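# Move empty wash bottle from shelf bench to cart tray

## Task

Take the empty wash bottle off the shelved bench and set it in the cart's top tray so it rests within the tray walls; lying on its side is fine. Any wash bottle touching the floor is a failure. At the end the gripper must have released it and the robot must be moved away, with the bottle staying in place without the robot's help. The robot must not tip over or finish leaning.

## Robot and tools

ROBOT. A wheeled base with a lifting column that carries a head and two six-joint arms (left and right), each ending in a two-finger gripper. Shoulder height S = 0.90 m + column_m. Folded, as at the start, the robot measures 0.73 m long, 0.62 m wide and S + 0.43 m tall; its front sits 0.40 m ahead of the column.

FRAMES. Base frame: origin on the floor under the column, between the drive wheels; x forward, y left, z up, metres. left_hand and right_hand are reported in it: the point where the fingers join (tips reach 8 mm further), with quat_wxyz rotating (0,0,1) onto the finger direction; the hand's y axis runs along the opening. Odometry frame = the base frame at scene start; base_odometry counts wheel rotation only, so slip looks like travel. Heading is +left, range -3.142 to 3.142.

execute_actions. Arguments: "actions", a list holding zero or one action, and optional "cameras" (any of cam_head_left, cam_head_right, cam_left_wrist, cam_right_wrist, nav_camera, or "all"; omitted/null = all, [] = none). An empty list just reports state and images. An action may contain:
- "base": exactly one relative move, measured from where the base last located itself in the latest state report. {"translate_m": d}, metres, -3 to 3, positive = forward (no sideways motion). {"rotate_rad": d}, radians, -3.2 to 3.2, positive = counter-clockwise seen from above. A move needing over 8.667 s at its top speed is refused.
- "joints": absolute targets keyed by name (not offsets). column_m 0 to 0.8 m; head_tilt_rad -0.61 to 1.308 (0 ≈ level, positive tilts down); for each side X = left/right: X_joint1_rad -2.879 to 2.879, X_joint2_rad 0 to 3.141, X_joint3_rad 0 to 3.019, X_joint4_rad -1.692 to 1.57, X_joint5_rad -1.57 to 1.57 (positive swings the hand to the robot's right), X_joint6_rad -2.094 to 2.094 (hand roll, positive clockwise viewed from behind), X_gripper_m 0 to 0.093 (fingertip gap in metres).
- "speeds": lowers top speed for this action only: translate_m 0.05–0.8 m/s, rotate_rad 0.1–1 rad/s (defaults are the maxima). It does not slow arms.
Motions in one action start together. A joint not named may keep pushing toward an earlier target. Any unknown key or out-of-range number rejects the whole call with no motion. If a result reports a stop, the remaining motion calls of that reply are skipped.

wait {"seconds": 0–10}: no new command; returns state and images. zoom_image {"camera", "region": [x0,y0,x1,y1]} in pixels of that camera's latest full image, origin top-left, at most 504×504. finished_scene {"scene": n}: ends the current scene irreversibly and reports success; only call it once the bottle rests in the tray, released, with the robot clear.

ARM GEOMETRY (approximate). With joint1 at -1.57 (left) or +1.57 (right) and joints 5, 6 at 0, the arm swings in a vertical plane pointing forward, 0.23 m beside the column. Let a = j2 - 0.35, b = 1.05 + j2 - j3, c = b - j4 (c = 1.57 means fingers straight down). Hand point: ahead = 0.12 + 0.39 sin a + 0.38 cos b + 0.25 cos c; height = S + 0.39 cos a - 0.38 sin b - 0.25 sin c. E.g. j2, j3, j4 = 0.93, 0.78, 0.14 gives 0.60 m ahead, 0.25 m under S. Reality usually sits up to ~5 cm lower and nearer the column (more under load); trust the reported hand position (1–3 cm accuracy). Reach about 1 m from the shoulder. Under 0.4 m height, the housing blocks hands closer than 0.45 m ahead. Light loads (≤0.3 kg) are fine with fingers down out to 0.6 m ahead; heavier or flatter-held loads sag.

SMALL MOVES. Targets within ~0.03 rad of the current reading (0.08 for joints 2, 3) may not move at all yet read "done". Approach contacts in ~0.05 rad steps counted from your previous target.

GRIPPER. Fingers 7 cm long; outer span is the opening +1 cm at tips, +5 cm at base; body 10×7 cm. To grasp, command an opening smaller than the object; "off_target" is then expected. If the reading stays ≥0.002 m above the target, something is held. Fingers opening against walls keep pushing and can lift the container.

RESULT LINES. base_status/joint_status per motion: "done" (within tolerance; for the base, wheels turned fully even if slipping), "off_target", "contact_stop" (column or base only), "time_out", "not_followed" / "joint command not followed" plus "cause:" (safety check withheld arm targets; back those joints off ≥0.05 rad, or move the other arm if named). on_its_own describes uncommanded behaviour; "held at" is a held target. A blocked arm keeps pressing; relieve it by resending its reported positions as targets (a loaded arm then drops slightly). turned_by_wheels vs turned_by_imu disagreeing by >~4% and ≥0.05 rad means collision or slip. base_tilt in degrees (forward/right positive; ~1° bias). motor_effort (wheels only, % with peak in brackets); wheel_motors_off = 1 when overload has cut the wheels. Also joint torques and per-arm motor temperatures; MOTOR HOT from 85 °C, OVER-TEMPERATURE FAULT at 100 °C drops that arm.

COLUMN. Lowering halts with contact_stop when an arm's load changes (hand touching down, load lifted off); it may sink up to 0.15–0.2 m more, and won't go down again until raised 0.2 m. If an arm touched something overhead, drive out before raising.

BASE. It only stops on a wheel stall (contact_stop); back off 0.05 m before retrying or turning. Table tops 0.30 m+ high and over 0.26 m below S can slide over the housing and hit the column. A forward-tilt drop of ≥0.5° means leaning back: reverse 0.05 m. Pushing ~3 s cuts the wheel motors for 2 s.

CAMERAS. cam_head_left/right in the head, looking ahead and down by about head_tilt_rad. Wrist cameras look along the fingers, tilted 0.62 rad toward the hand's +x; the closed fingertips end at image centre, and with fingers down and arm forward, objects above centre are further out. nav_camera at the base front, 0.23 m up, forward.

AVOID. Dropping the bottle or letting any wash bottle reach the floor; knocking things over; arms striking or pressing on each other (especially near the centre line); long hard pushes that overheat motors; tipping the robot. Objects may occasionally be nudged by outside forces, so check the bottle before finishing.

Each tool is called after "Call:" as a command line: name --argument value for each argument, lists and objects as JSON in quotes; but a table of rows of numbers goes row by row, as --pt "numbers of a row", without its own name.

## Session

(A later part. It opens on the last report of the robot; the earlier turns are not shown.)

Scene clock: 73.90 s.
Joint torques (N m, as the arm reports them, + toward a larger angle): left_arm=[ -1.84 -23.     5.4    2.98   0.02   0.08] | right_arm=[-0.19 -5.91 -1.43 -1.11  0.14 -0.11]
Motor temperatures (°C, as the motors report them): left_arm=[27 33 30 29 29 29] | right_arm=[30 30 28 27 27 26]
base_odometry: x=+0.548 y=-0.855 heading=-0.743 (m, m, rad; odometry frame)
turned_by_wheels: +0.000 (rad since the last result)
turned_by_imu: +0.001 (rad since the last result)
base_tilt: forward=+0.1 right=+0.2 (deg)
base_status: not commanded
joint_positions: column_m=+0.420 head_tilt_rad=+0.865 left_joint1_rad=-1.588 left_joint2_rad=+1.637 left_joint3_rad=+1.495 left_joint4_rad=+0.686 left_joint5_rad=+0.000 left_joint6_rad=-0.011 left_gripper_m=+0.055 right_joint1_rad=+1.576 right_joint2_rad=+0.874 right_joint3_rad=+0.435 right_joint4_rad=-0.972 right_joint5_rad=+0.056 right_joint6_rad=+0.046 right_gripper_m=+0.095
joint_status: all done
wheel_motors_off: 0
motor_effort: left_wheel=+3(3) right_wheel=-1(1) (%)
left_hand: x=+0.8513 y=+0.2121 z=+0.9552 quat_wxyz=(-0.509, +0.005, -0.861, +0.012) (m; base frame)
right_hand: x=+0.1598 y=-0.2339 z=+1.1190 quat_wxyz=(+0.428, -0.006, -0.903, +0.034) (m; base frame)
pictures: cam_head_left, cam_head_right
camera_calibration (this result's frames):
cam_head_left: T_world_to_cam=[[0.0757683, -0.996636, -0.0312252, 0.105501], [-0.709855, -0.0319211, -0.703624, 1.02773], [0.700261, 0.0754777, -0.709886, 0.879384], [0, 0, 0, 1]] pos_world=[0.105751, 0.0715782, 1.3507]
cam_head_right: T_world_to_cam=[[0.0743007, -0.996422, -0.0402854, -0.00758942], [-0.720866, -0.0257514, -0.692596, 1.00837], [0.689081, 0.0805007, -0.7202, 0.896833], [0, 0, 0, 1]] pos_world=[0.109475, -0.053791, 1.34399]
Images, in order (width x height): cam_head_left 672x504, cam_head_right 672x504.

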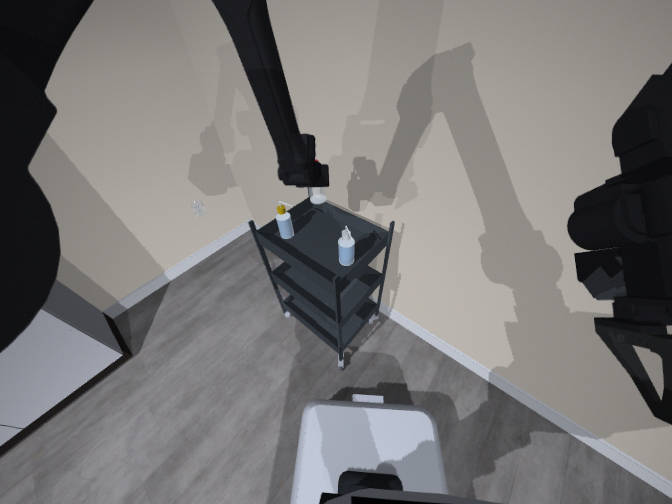

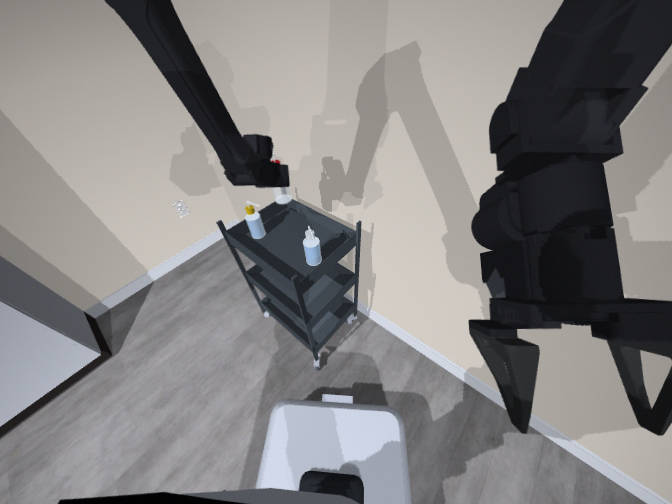

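Call:
execute_actions --actions '[{"joints":{"column_m":0.29}}]' --cameras '["cam_head_left"]'

Call:
zoom_image --camera "cam_head_left" --region '[230, 130, 430, 330]'

Scene clock: 82.30 s.
Joint torques (N m, as the arm reports them, + toward a larger angle): left_arm=[ -1.84 -23.64   5.55   2.98   0.02   0.09] | right_arm=[ 0.44 -5.9  -1.6  -1.46  0.12 -0.1 ]
Motor temperatures (°C, as the motors report them): left_arm=[27 33 30 29 29 29] | right_arm=[30 30 28 27 27 26]
base_odometry: x=+0.548 y=-0.855 heading=-0.743 (m, m, rad; odometry frame)
turned_by_wheels: +0.000 (rad since the last result)
turned_by_imu: +0.002 (rad since the last result)
base_tilt: forward=+0.1 right=+0.3 (deg)
base_status: not commanded
joint_positions: column_m=+0.290 head_tilt_rad=+0.865 left_joint1_rad=-1.588 left_joint2_rad=+1.637 left_joint3_rad=+1.495 left_joint4_rad=+0.686 left_joint5_rad=+0.000 left_joint6_rad=-0.011 left_gripper_m=+0.055 right_joint1_rad=+1.576 right_joint2_rad=+0.874 right_joint3_rad=+0.435 right_joint4_rad=-0.972 right_joint5_rad=+0.056 right_joint6_rad=+0.046 right_gripper_m=+0.095
joint_status: all done
wheel_motors_off: 0
motor_effort: left_wheel=+5(2) right_wheel=-2(4) (%)
left_hand: x=+0.8513 y=+0.2121 z=+0.8253 quat_wxyz=(-0.509, +0.005, -0.861, +0.012) (m; base frame)
right_hand: x=+0.1598 y=-0.2339 z=+0.9890 quat_wxyz=(+0.428, -0.006, -0.903, +0.034) (m; base frame)
pictures: cam_head_left
camera_calibration (this result's frames):
cam_head_left: T_world_to_cam=[[0.0757719, -0.996636, -0.0312163, 0.10143], [-0.709772, -0.0319211, -0.703708, 0.93638], [0.700344, 0.0754777, -0.709804, 0.787003], [0, 0, 0, 1]] pos_world=[0.105758, 0.0715782, 1.22072]
Images, in order (width x height): cam_head_left 672x504.

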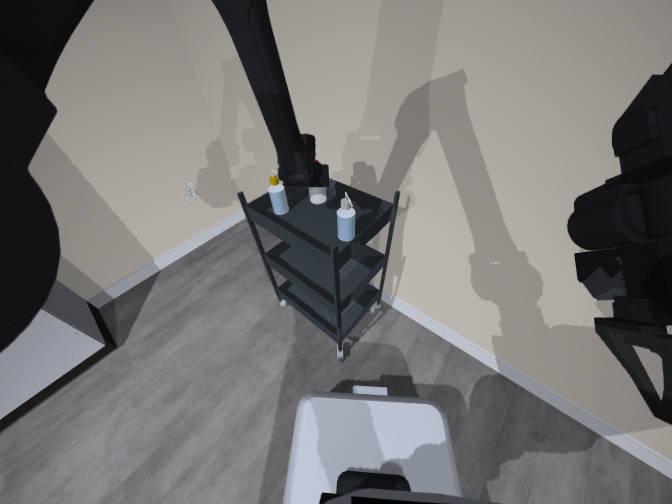

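Region (230, 130, 430, 330) of cam_head_left's 672x504 image, scaled by 2.520, with more detail than that image has.

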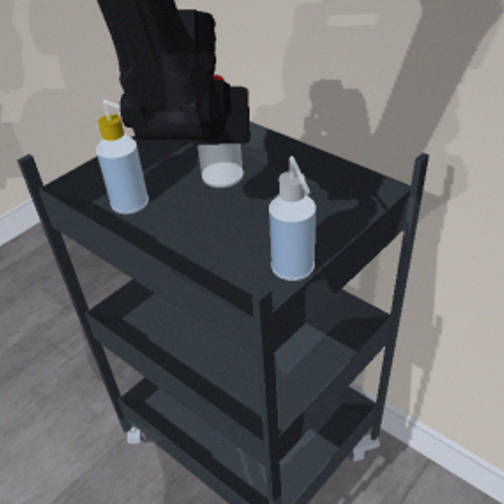

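Call:
execute_actions --actions '[{"joints":{"column_m":0.255}}]' --cameras '["cam_head_left"]'

Call:
zoom_image --camera "cam_head_left" --region '[230, 130, 430, 330]'

Scene clock: 86.40 s.
Joint torques (N m, as the arm reports them, + toward a larger angle): left_arm=[ -1.81 -22.62   5.55   3.01   0.02   0.09] | right_arm=[-0.28 -5.91 -1.51 -1.25  0.13 -0.15]
Motor temperatures (°C, as the motors report them): left_arm=[27 33 30 29 29 29] | right_arm=[30 30 28 27 27 26]
base_odometry: x=+0.548 y=-0.855 heading=-0.743 (m, m, rad; odometry frame)
turned_by_wheels: +0.000 (rad since the last result)
turned_by_imu: +0.001 (rad since the last result)
base_tilt: forward=+0.2 right=+0.2 (deg)
base_status: not commanded
joint_positions: column_m=+0.255 head_tilt_rad=+0.865 left_joint1_rad=-1.588 left_joint2_rad=+1.637 left_joint3_rad=+1.495 left_joint4_rad=+0.686 left_joint5_rad=+0.000 left_joint6_rad=-0.011 left_gripper_m=+0.055 right_joint1_rad=+1.576 right_joint2_rad=+0.874 right_joint3_rad=+0.435 right_joint4_rad=-0.972 right_joint5_rad=+0.056 right_joint6_rad=+0.046 right_gripper_m=+0.095
joint_status: all done
wheel_motors_off: 0
motor_effort: left_wheel=+2(3) right_wheel=-2(2) (%)
left_hand: x=+0.8513 y=+0.2121 z=+0.7903 quat_wxyz=(-0.509, +0.005, -0.861, +0.012) (m; base frame)
right_hand: x=+0.1598 y=-0.2339 z=+0.9540 quat_wxyz=(+0.428, -0.006, -0.903, +0.034) (m; base frame)
pictures: cam_head_left
camera_calibration (this result's frames):
cam_head_left: T_world_to_cam=[[0.0757733, -0.996636, -0.0312131, 0.100333], [-0.709742, -0.0319211, -0.703738, 0.911772], [0.700374, 0.0754777, -0.709774, 0.762108], [0, 0, 0, 1]] pos_world=[0.10576, 0.0715782, 1.1857]
Images, in order (width x height): cam_head_left 672x504.

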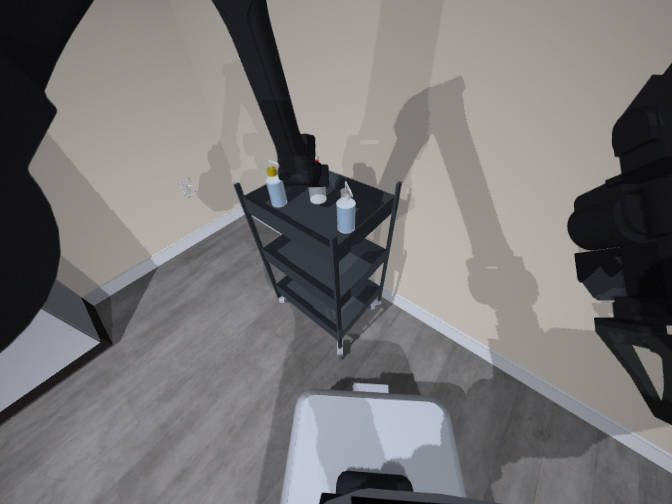

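Region (230, 130, 430, 330) of cam_head_left's 672x504 image, scaled by 2.520, with more detail than that image has.

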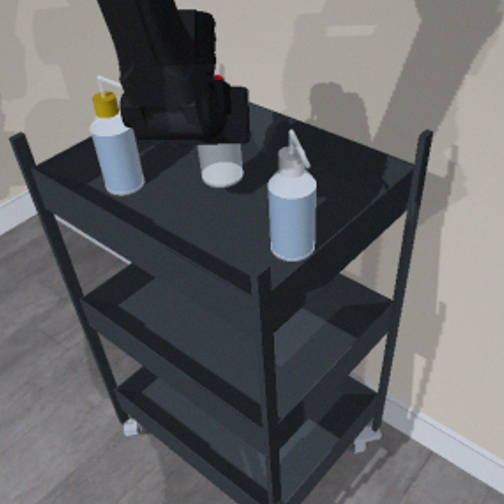

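Call:
execute_actions --actions '[{"joints":{"column_m":0.228}}]' --cameras '["cam_head_left"]'

Call:
zoom_image --camera "cam_head_left" --region '[230, 130, 430, 330]'

Scene clock: 89.10 s.
Joint torques (N m, as the arm reports them, + toward a larger angle): left_arm=[ -1.86 -23.19   5.45   2.99   0.02   0.09] | right_arm=[-0.49 -5.6  -1.44 -1.32  0.17 -0.07]
Motor temperatures (°C, as the motors report them): left_arm=[27 33 30 29 29 29] | right_arm=[30 30 28 27 27 26]
base_odometry: x=+0.548 y=-0.855 heading=-0.743 (m, m, rad; odometry frame)
turned_by_wheels: +0.000 (rad since the last result)
turned_by_imu: +0.001 (rad since the last result)
base_tilt: forward=+0.3 right=+0.2 (deg)
base_status: not commanded
joint_positions: column_m=+0.228 head_tilt_rad=+0.865 left_joint1_rad=-1.588 left_joint2_rad=+1.637 left_joint3_rad=+1.495 left_joint4_rad=+0.686 left_joint5_rad=+0.000 left_joint6_rad=-0.011 left_gripper_m=+0.055 right_joint1_rad=+1.576 right_joint2_rad=+0.874 right_joint3_rad=+0.435 right_joint4_rad=-0.972 right_joint5_rad=+0.056 right_joint6_rad=+0.046 right_gripper_m=+0.095
joint_status: all done
wheel_motors_off: 0
motor_effort: left_wheel=+5(3) right_wheel=-2(2) (%)
left_hand: x=+0.8513 y=+0.2121 z=+0.7633 quat_wxyz=(-0.509, +0.005, -0.861, +0.012) (m; base frame)
right_hand: x=+0.1598 y=-0.2339 z=+0.9270 quat_wxyz=(+0.428, -0.006, -0.903, +0.034) (m; base frame)
pictures: cam_head_left
camera_calibration (this result's frames):
cam_head_left: T_world_to_cam=[[0.0757738, -0.996636, -0.0312117, 0.0994889], [-0.70973, -0.0319211, -0.70375, 0.892789], [0.700387, 0.0754777, -0.709762, 0.742932], [0, 0, 0, 1]] pos_world=[0.105761, 0.0715782, 1.15871]
Images, in order (width x height): cam_head_left 672x504.

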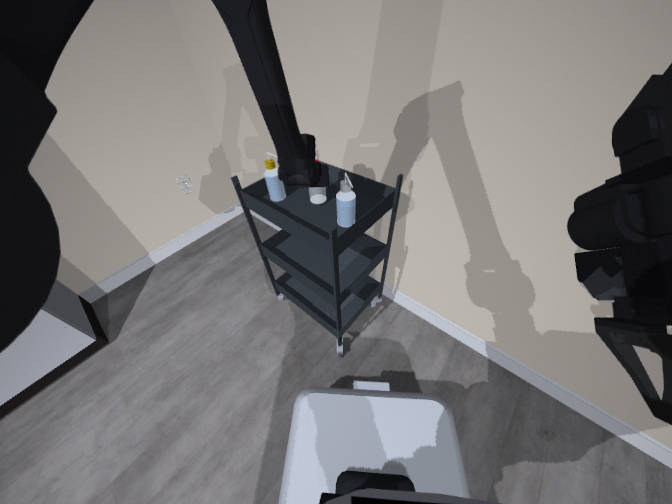

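Region (230, 130, 430, 330) of cam_head_left's 672x504 image, scaled by 2.520, with more detail than that image has.

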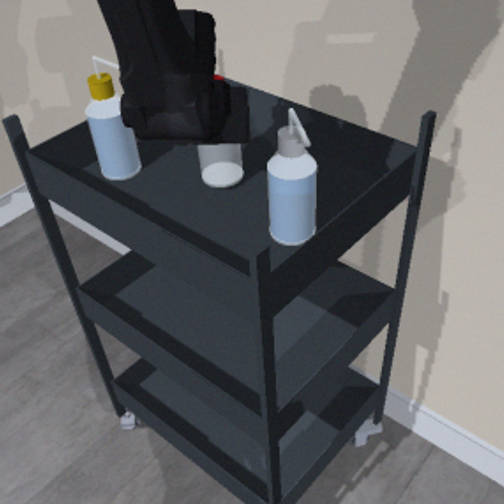

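Call:
execute_actions --actions '[{"joints":{"left_gripper_m":0.09}}]' --cameras '["cam_left_wrist"]'

Call:
execute_actions --actions '[{"joints":{"column_m":0.3}}]' --cameras '["cam_left_wrist","cam_head_left"]'

Scene clock: 91.40 s.
Joint torques (N m, as the arm reports them, + toward a larger angle): left_arm=[ -1.9  -23.24   5.49   3.01   0.02   0.09] | right_arm=[-0.42 -6.1  -1.46 -1.15  0.19 -0.09]
Motor temperatures (°C, as the motors report them): left_arm=[27 33 30 29 29 29] | right_arm=[30 30 28 27 27 26]
base_odometry: x=+0.548 y=-0.855 heading=-0.743 (m, m, rad; odometry frame)
turned_by_wheels: +0.000 (rad since the last result)
turned_by_imu: +0.001 (rad since the last result)
base_tilt: forward=+0.1 right=+0.2 (deg)
base_status: not commanded
joint_positions: column_m=+0.228 head_tilt_rad=+0.865 left_joint1_rad=-1.588 left_joint2_rad=+1.637 left_joint3_rad=+1.495 left_joint4_rad=+0.686 left_joint5_rad=+0.000 left_joint6_rad=-0.011 left_gripper_m=+0.090 right_joint1_rad=+1.576 right_joint2_rad=+0.874 right_joint3_rad=+0.435 right_joint4_rad=-0.972 right_joint5_rad=+0.056 right_joint6_rad=+0.046 right_gripper_m=+0.095
joint_status: all done
wheel_motors_off: 0
motor_effort: left_wheel=+3(2) right_wheel=-3(3) (%)
left_hand: x=+0.8513 y=+0.2121 z=+0.7633 quat_wxyz=(-0.509, +0.005, -0.861, +0.012) (m; base frame)
right_hand: x=+0.1598 y=-0.2339 z=+0.9270 quat_wxyz=(+0.428, -0.006, -0.903, +0.034) (m; base frame)
pictures: cam_left_wrist
camera_calibration (this result's frames):
cam_left_wrist: T_world_to_cam=[[-0.0117132, -0.999711, 0.0209738, 0.205309], [-0.899716, 0.00138442, -0.436474, 1.10304], [0.436319, -0.0239829, -0.899472, 0.443377], [0, 0, 0, 1]] pos_world=[0.801371, 0.214356, 0.875946]
Images, in order (width x height): cam_left_wrist 672x504.

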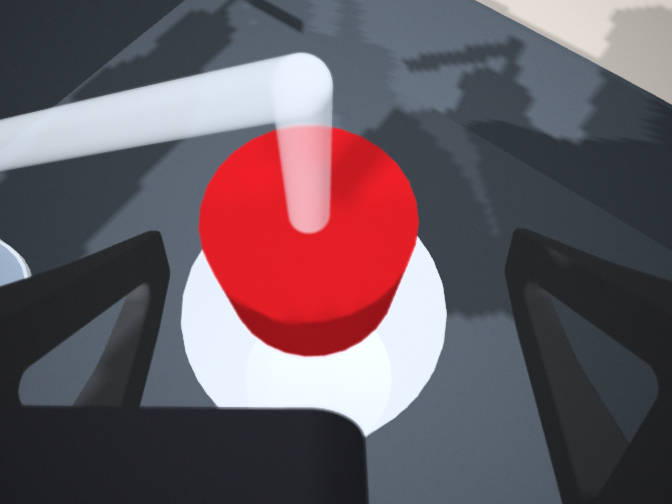

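Scene clock: 92.93 s.
Joint torques (N m, as the arm reports them, + toward a larger angle): left_arm=[ -1.82 -23.19   5.5    3.01   0.02   0.08] | right_arm=[-0.98 -6.53 -1.49 -1.15  0.13 -0.09]
Motor temperatures (°C, as the motors report them): left_arm=[27 33 30 29 29 29] | right_arm=[30 30 28 27 27 26]
base_odometry: x=+0.548 y=-0.855 heading=-0.743 (m, m, rad; odometry frame)
turned_by_wheels: +0.000 (rad since the last result)
turned_by_imu: +0.001 (rad since the last result)
base_tilt: forward=+0.1 right=+0.3 (deg)
base_status: not commanded
joint_positions: column_m=+0.300 head_tilt_rad=+0.865 left_joint1_rad=-1.588 left_joint2_rad=+1.637 left_joint3_rad=+1.495 left_joint4_rad=+0.686 left_joint5_rad=+0.000 left_joint6_rad=-0.011 left_gripper_m=+0.090 right_joint1_rad=+1.576 right_joint2_rad=+0.874 right_joint3_rad=+0.435 right_joint4_rad=-0.972 right_joint5_rad=+0.056 right_joint6_rad=+0.046 right_gripper_m=+0.095
joint_status: all done
wheel_motors_off: 0
motor_effort: left_wheel=+2(5) right_wheel=-3(1) (%)
left_hand: x=+0.8513 y=+0.2121 z=+0.8351 quat_wxyz=(-0.509, +0.005, -0.861, +0.012) (m; base frame)
right_hand: x=+0.1598 y=-0.2339 z=+0.9989 quat_wxyz=(+0.428, -0.006, -0.903, +0.034) (m; base frame)
pictures: cam_head_left, cam_left_wrist
camera_calibration (this result's frames):
cam_head_left: T_world_to_cam=[[0.0757745, -0.996636, -0.0312101, 0.10173], [-0.709715, -0.0319211, -0.703766, 0.94339], [0.700402, 0.0754777, -0.709746, 0.793925], [0, 0, 0, 1]] pos_world=[0.105762, 0.0715782, 1.23059]
cam_left_wrist: T_world_to_cam=[[-0.0117132, -0.999711, 0.0209738, 0.203801], [-0.899716, 0.00138442, -0.436474, 1.13441], [0.436319, -0.0239829, -0.899472, 0.508026], [0, 0, 0, 1]] pos_world=[0.801371, 0.214356, 0.94782]
Images, in order (width x height): cam_head_left 672x504, cam_left_wrist 672x504.

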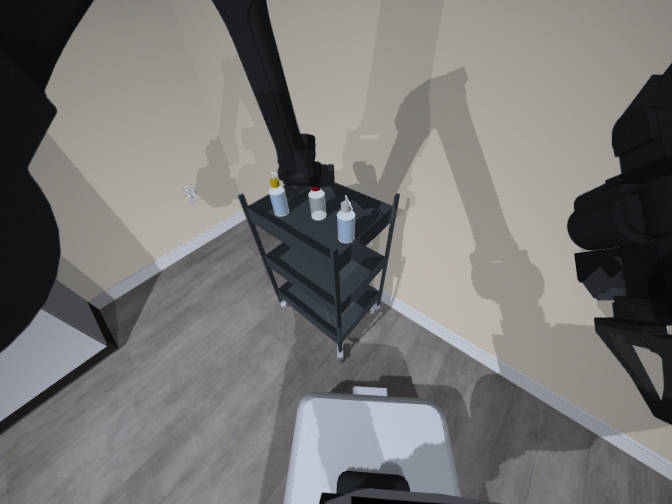

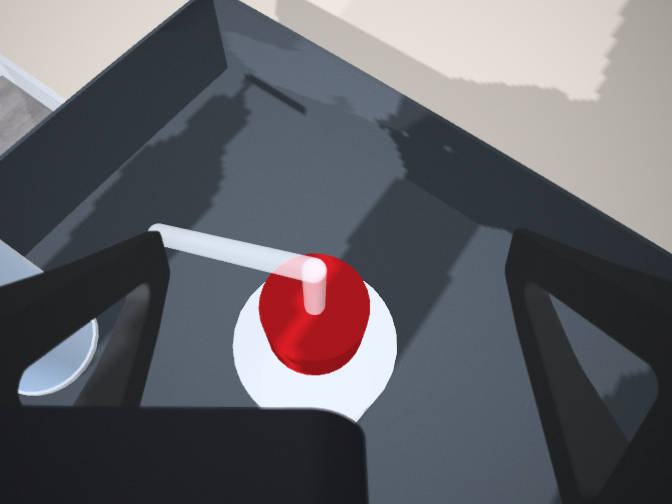

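Call:
execute_actions --actions '[{"base":{"translate_m":-0.3},"speeds":{"translate_m":0.2}}]' --cameras '["cam_head_left","cam_head_right"]'

Scene clock: 97.33 s.
Joint torques (N m, as the arm reports them, + toward a larger angle): left_arm=[ -2.04 -22.78   5.59   2.98   0.01   0.09] | right_arm=[ 0.27 -6.26 -1.09 -1.32  0.14 -0.1 ]
Motor temperatures (°C, as the motors report them): left_arm=[27 33 30 29 29 29] | right_arm=[30 30 28 27 27 26]
base_odometry: x=+0.327 y=-0.652 heading=-0.744 (m, m, rad; odometry frame)
turned_by_wheels: -0.001 (rad since the last result)
turned_by_imu: +0.001 (rad since the last result)
base_tilt: forward=+0.1 right=+0.4 (deg)
base_status: done
joint_positions: column_m=+0.300 head_tilt_rad=+0.865 left_joint1_rad=-1.588 left_joint2_rad=+1.637 left_joint3_rad=+1.495 left_joint4_rad=+0.686 left_joint5_rad=+0.000 left_joint6_rad=-0.011 left_gripper_m=+0.090 right_joint1_rad=+1.576 right_joint2_rad=+0.874 right_joint3_rad=+0.433 right_joint4_rad=-0.972 right_joint5_rad=+0.056 right_joint6_rad=+0.046 right_gripper_m=+0.095
joint_status: not commanded
wheel_motors_off: 0
motor_effort: left_wheel=+0(52) right_wheel=-1(36) (%)
left_hand: x=+0.8511 y=+0.2121 z=+0.8350 quat_wxyz=(-0.509, +0.005, -0.861, +0.012) (m; base frame)
right_hand: x=+0.1586 y=-0.2339 z=+0.9992 quat_wxyz=(+0.429, -0.006, -0.903, +0.034) (m; base frame)
pictures: cam_head_left, cam_head_right
camera_calibration (this result's frames):
cam_head_left: T_world_to_cam=[[0.0757885, -0.996636, -0.031176, 0.101685], [-0.709398, -0.0319211, -0.704085, 0.943785], [0.700722, 0.0754777, -0.709431, 0.793504], [0, 0, 0, 1]] pos_world=[0.105787, 0.0715782, 1.23061]
cam_head_right: T_world_to_cam=[[0.0743268, -0.996422, -0.0402372, -0.0124919], [-0.720416, -0.0257514, -0.693064, 0.925757], [0.689548, 0.0805007, -0.719752, 0.809723], [0, 0, 0, 1]] pos_world=[0.109515, -0.053791, 1.22391]
Images, in order (width x height): cam_head_left 672x504, cam_head_right 672x504.

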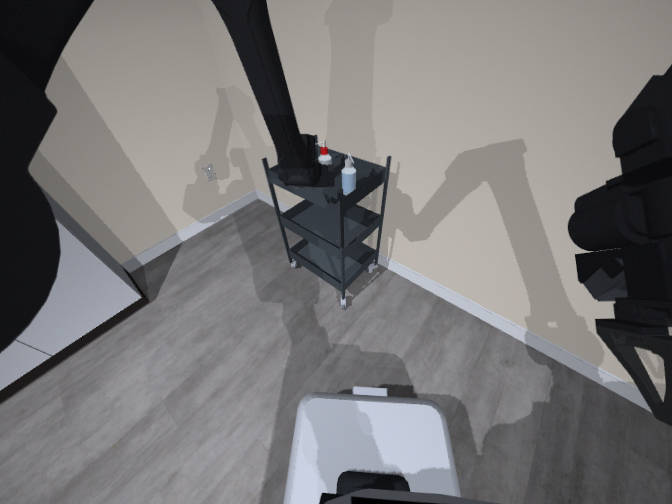

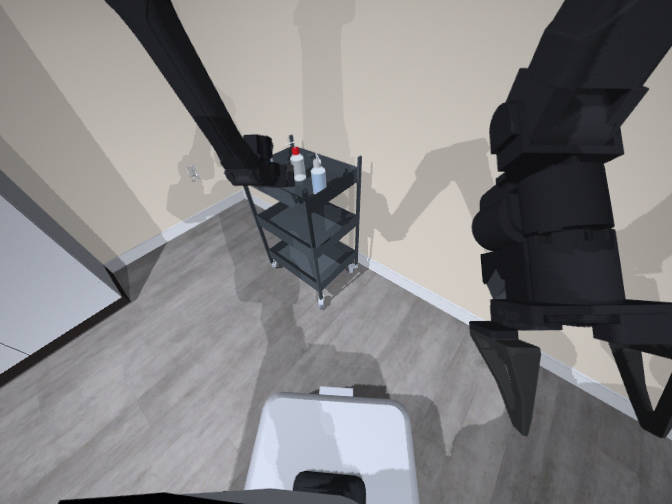

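Call:
finished_scene --scene 2

The scene is finished: the task was done.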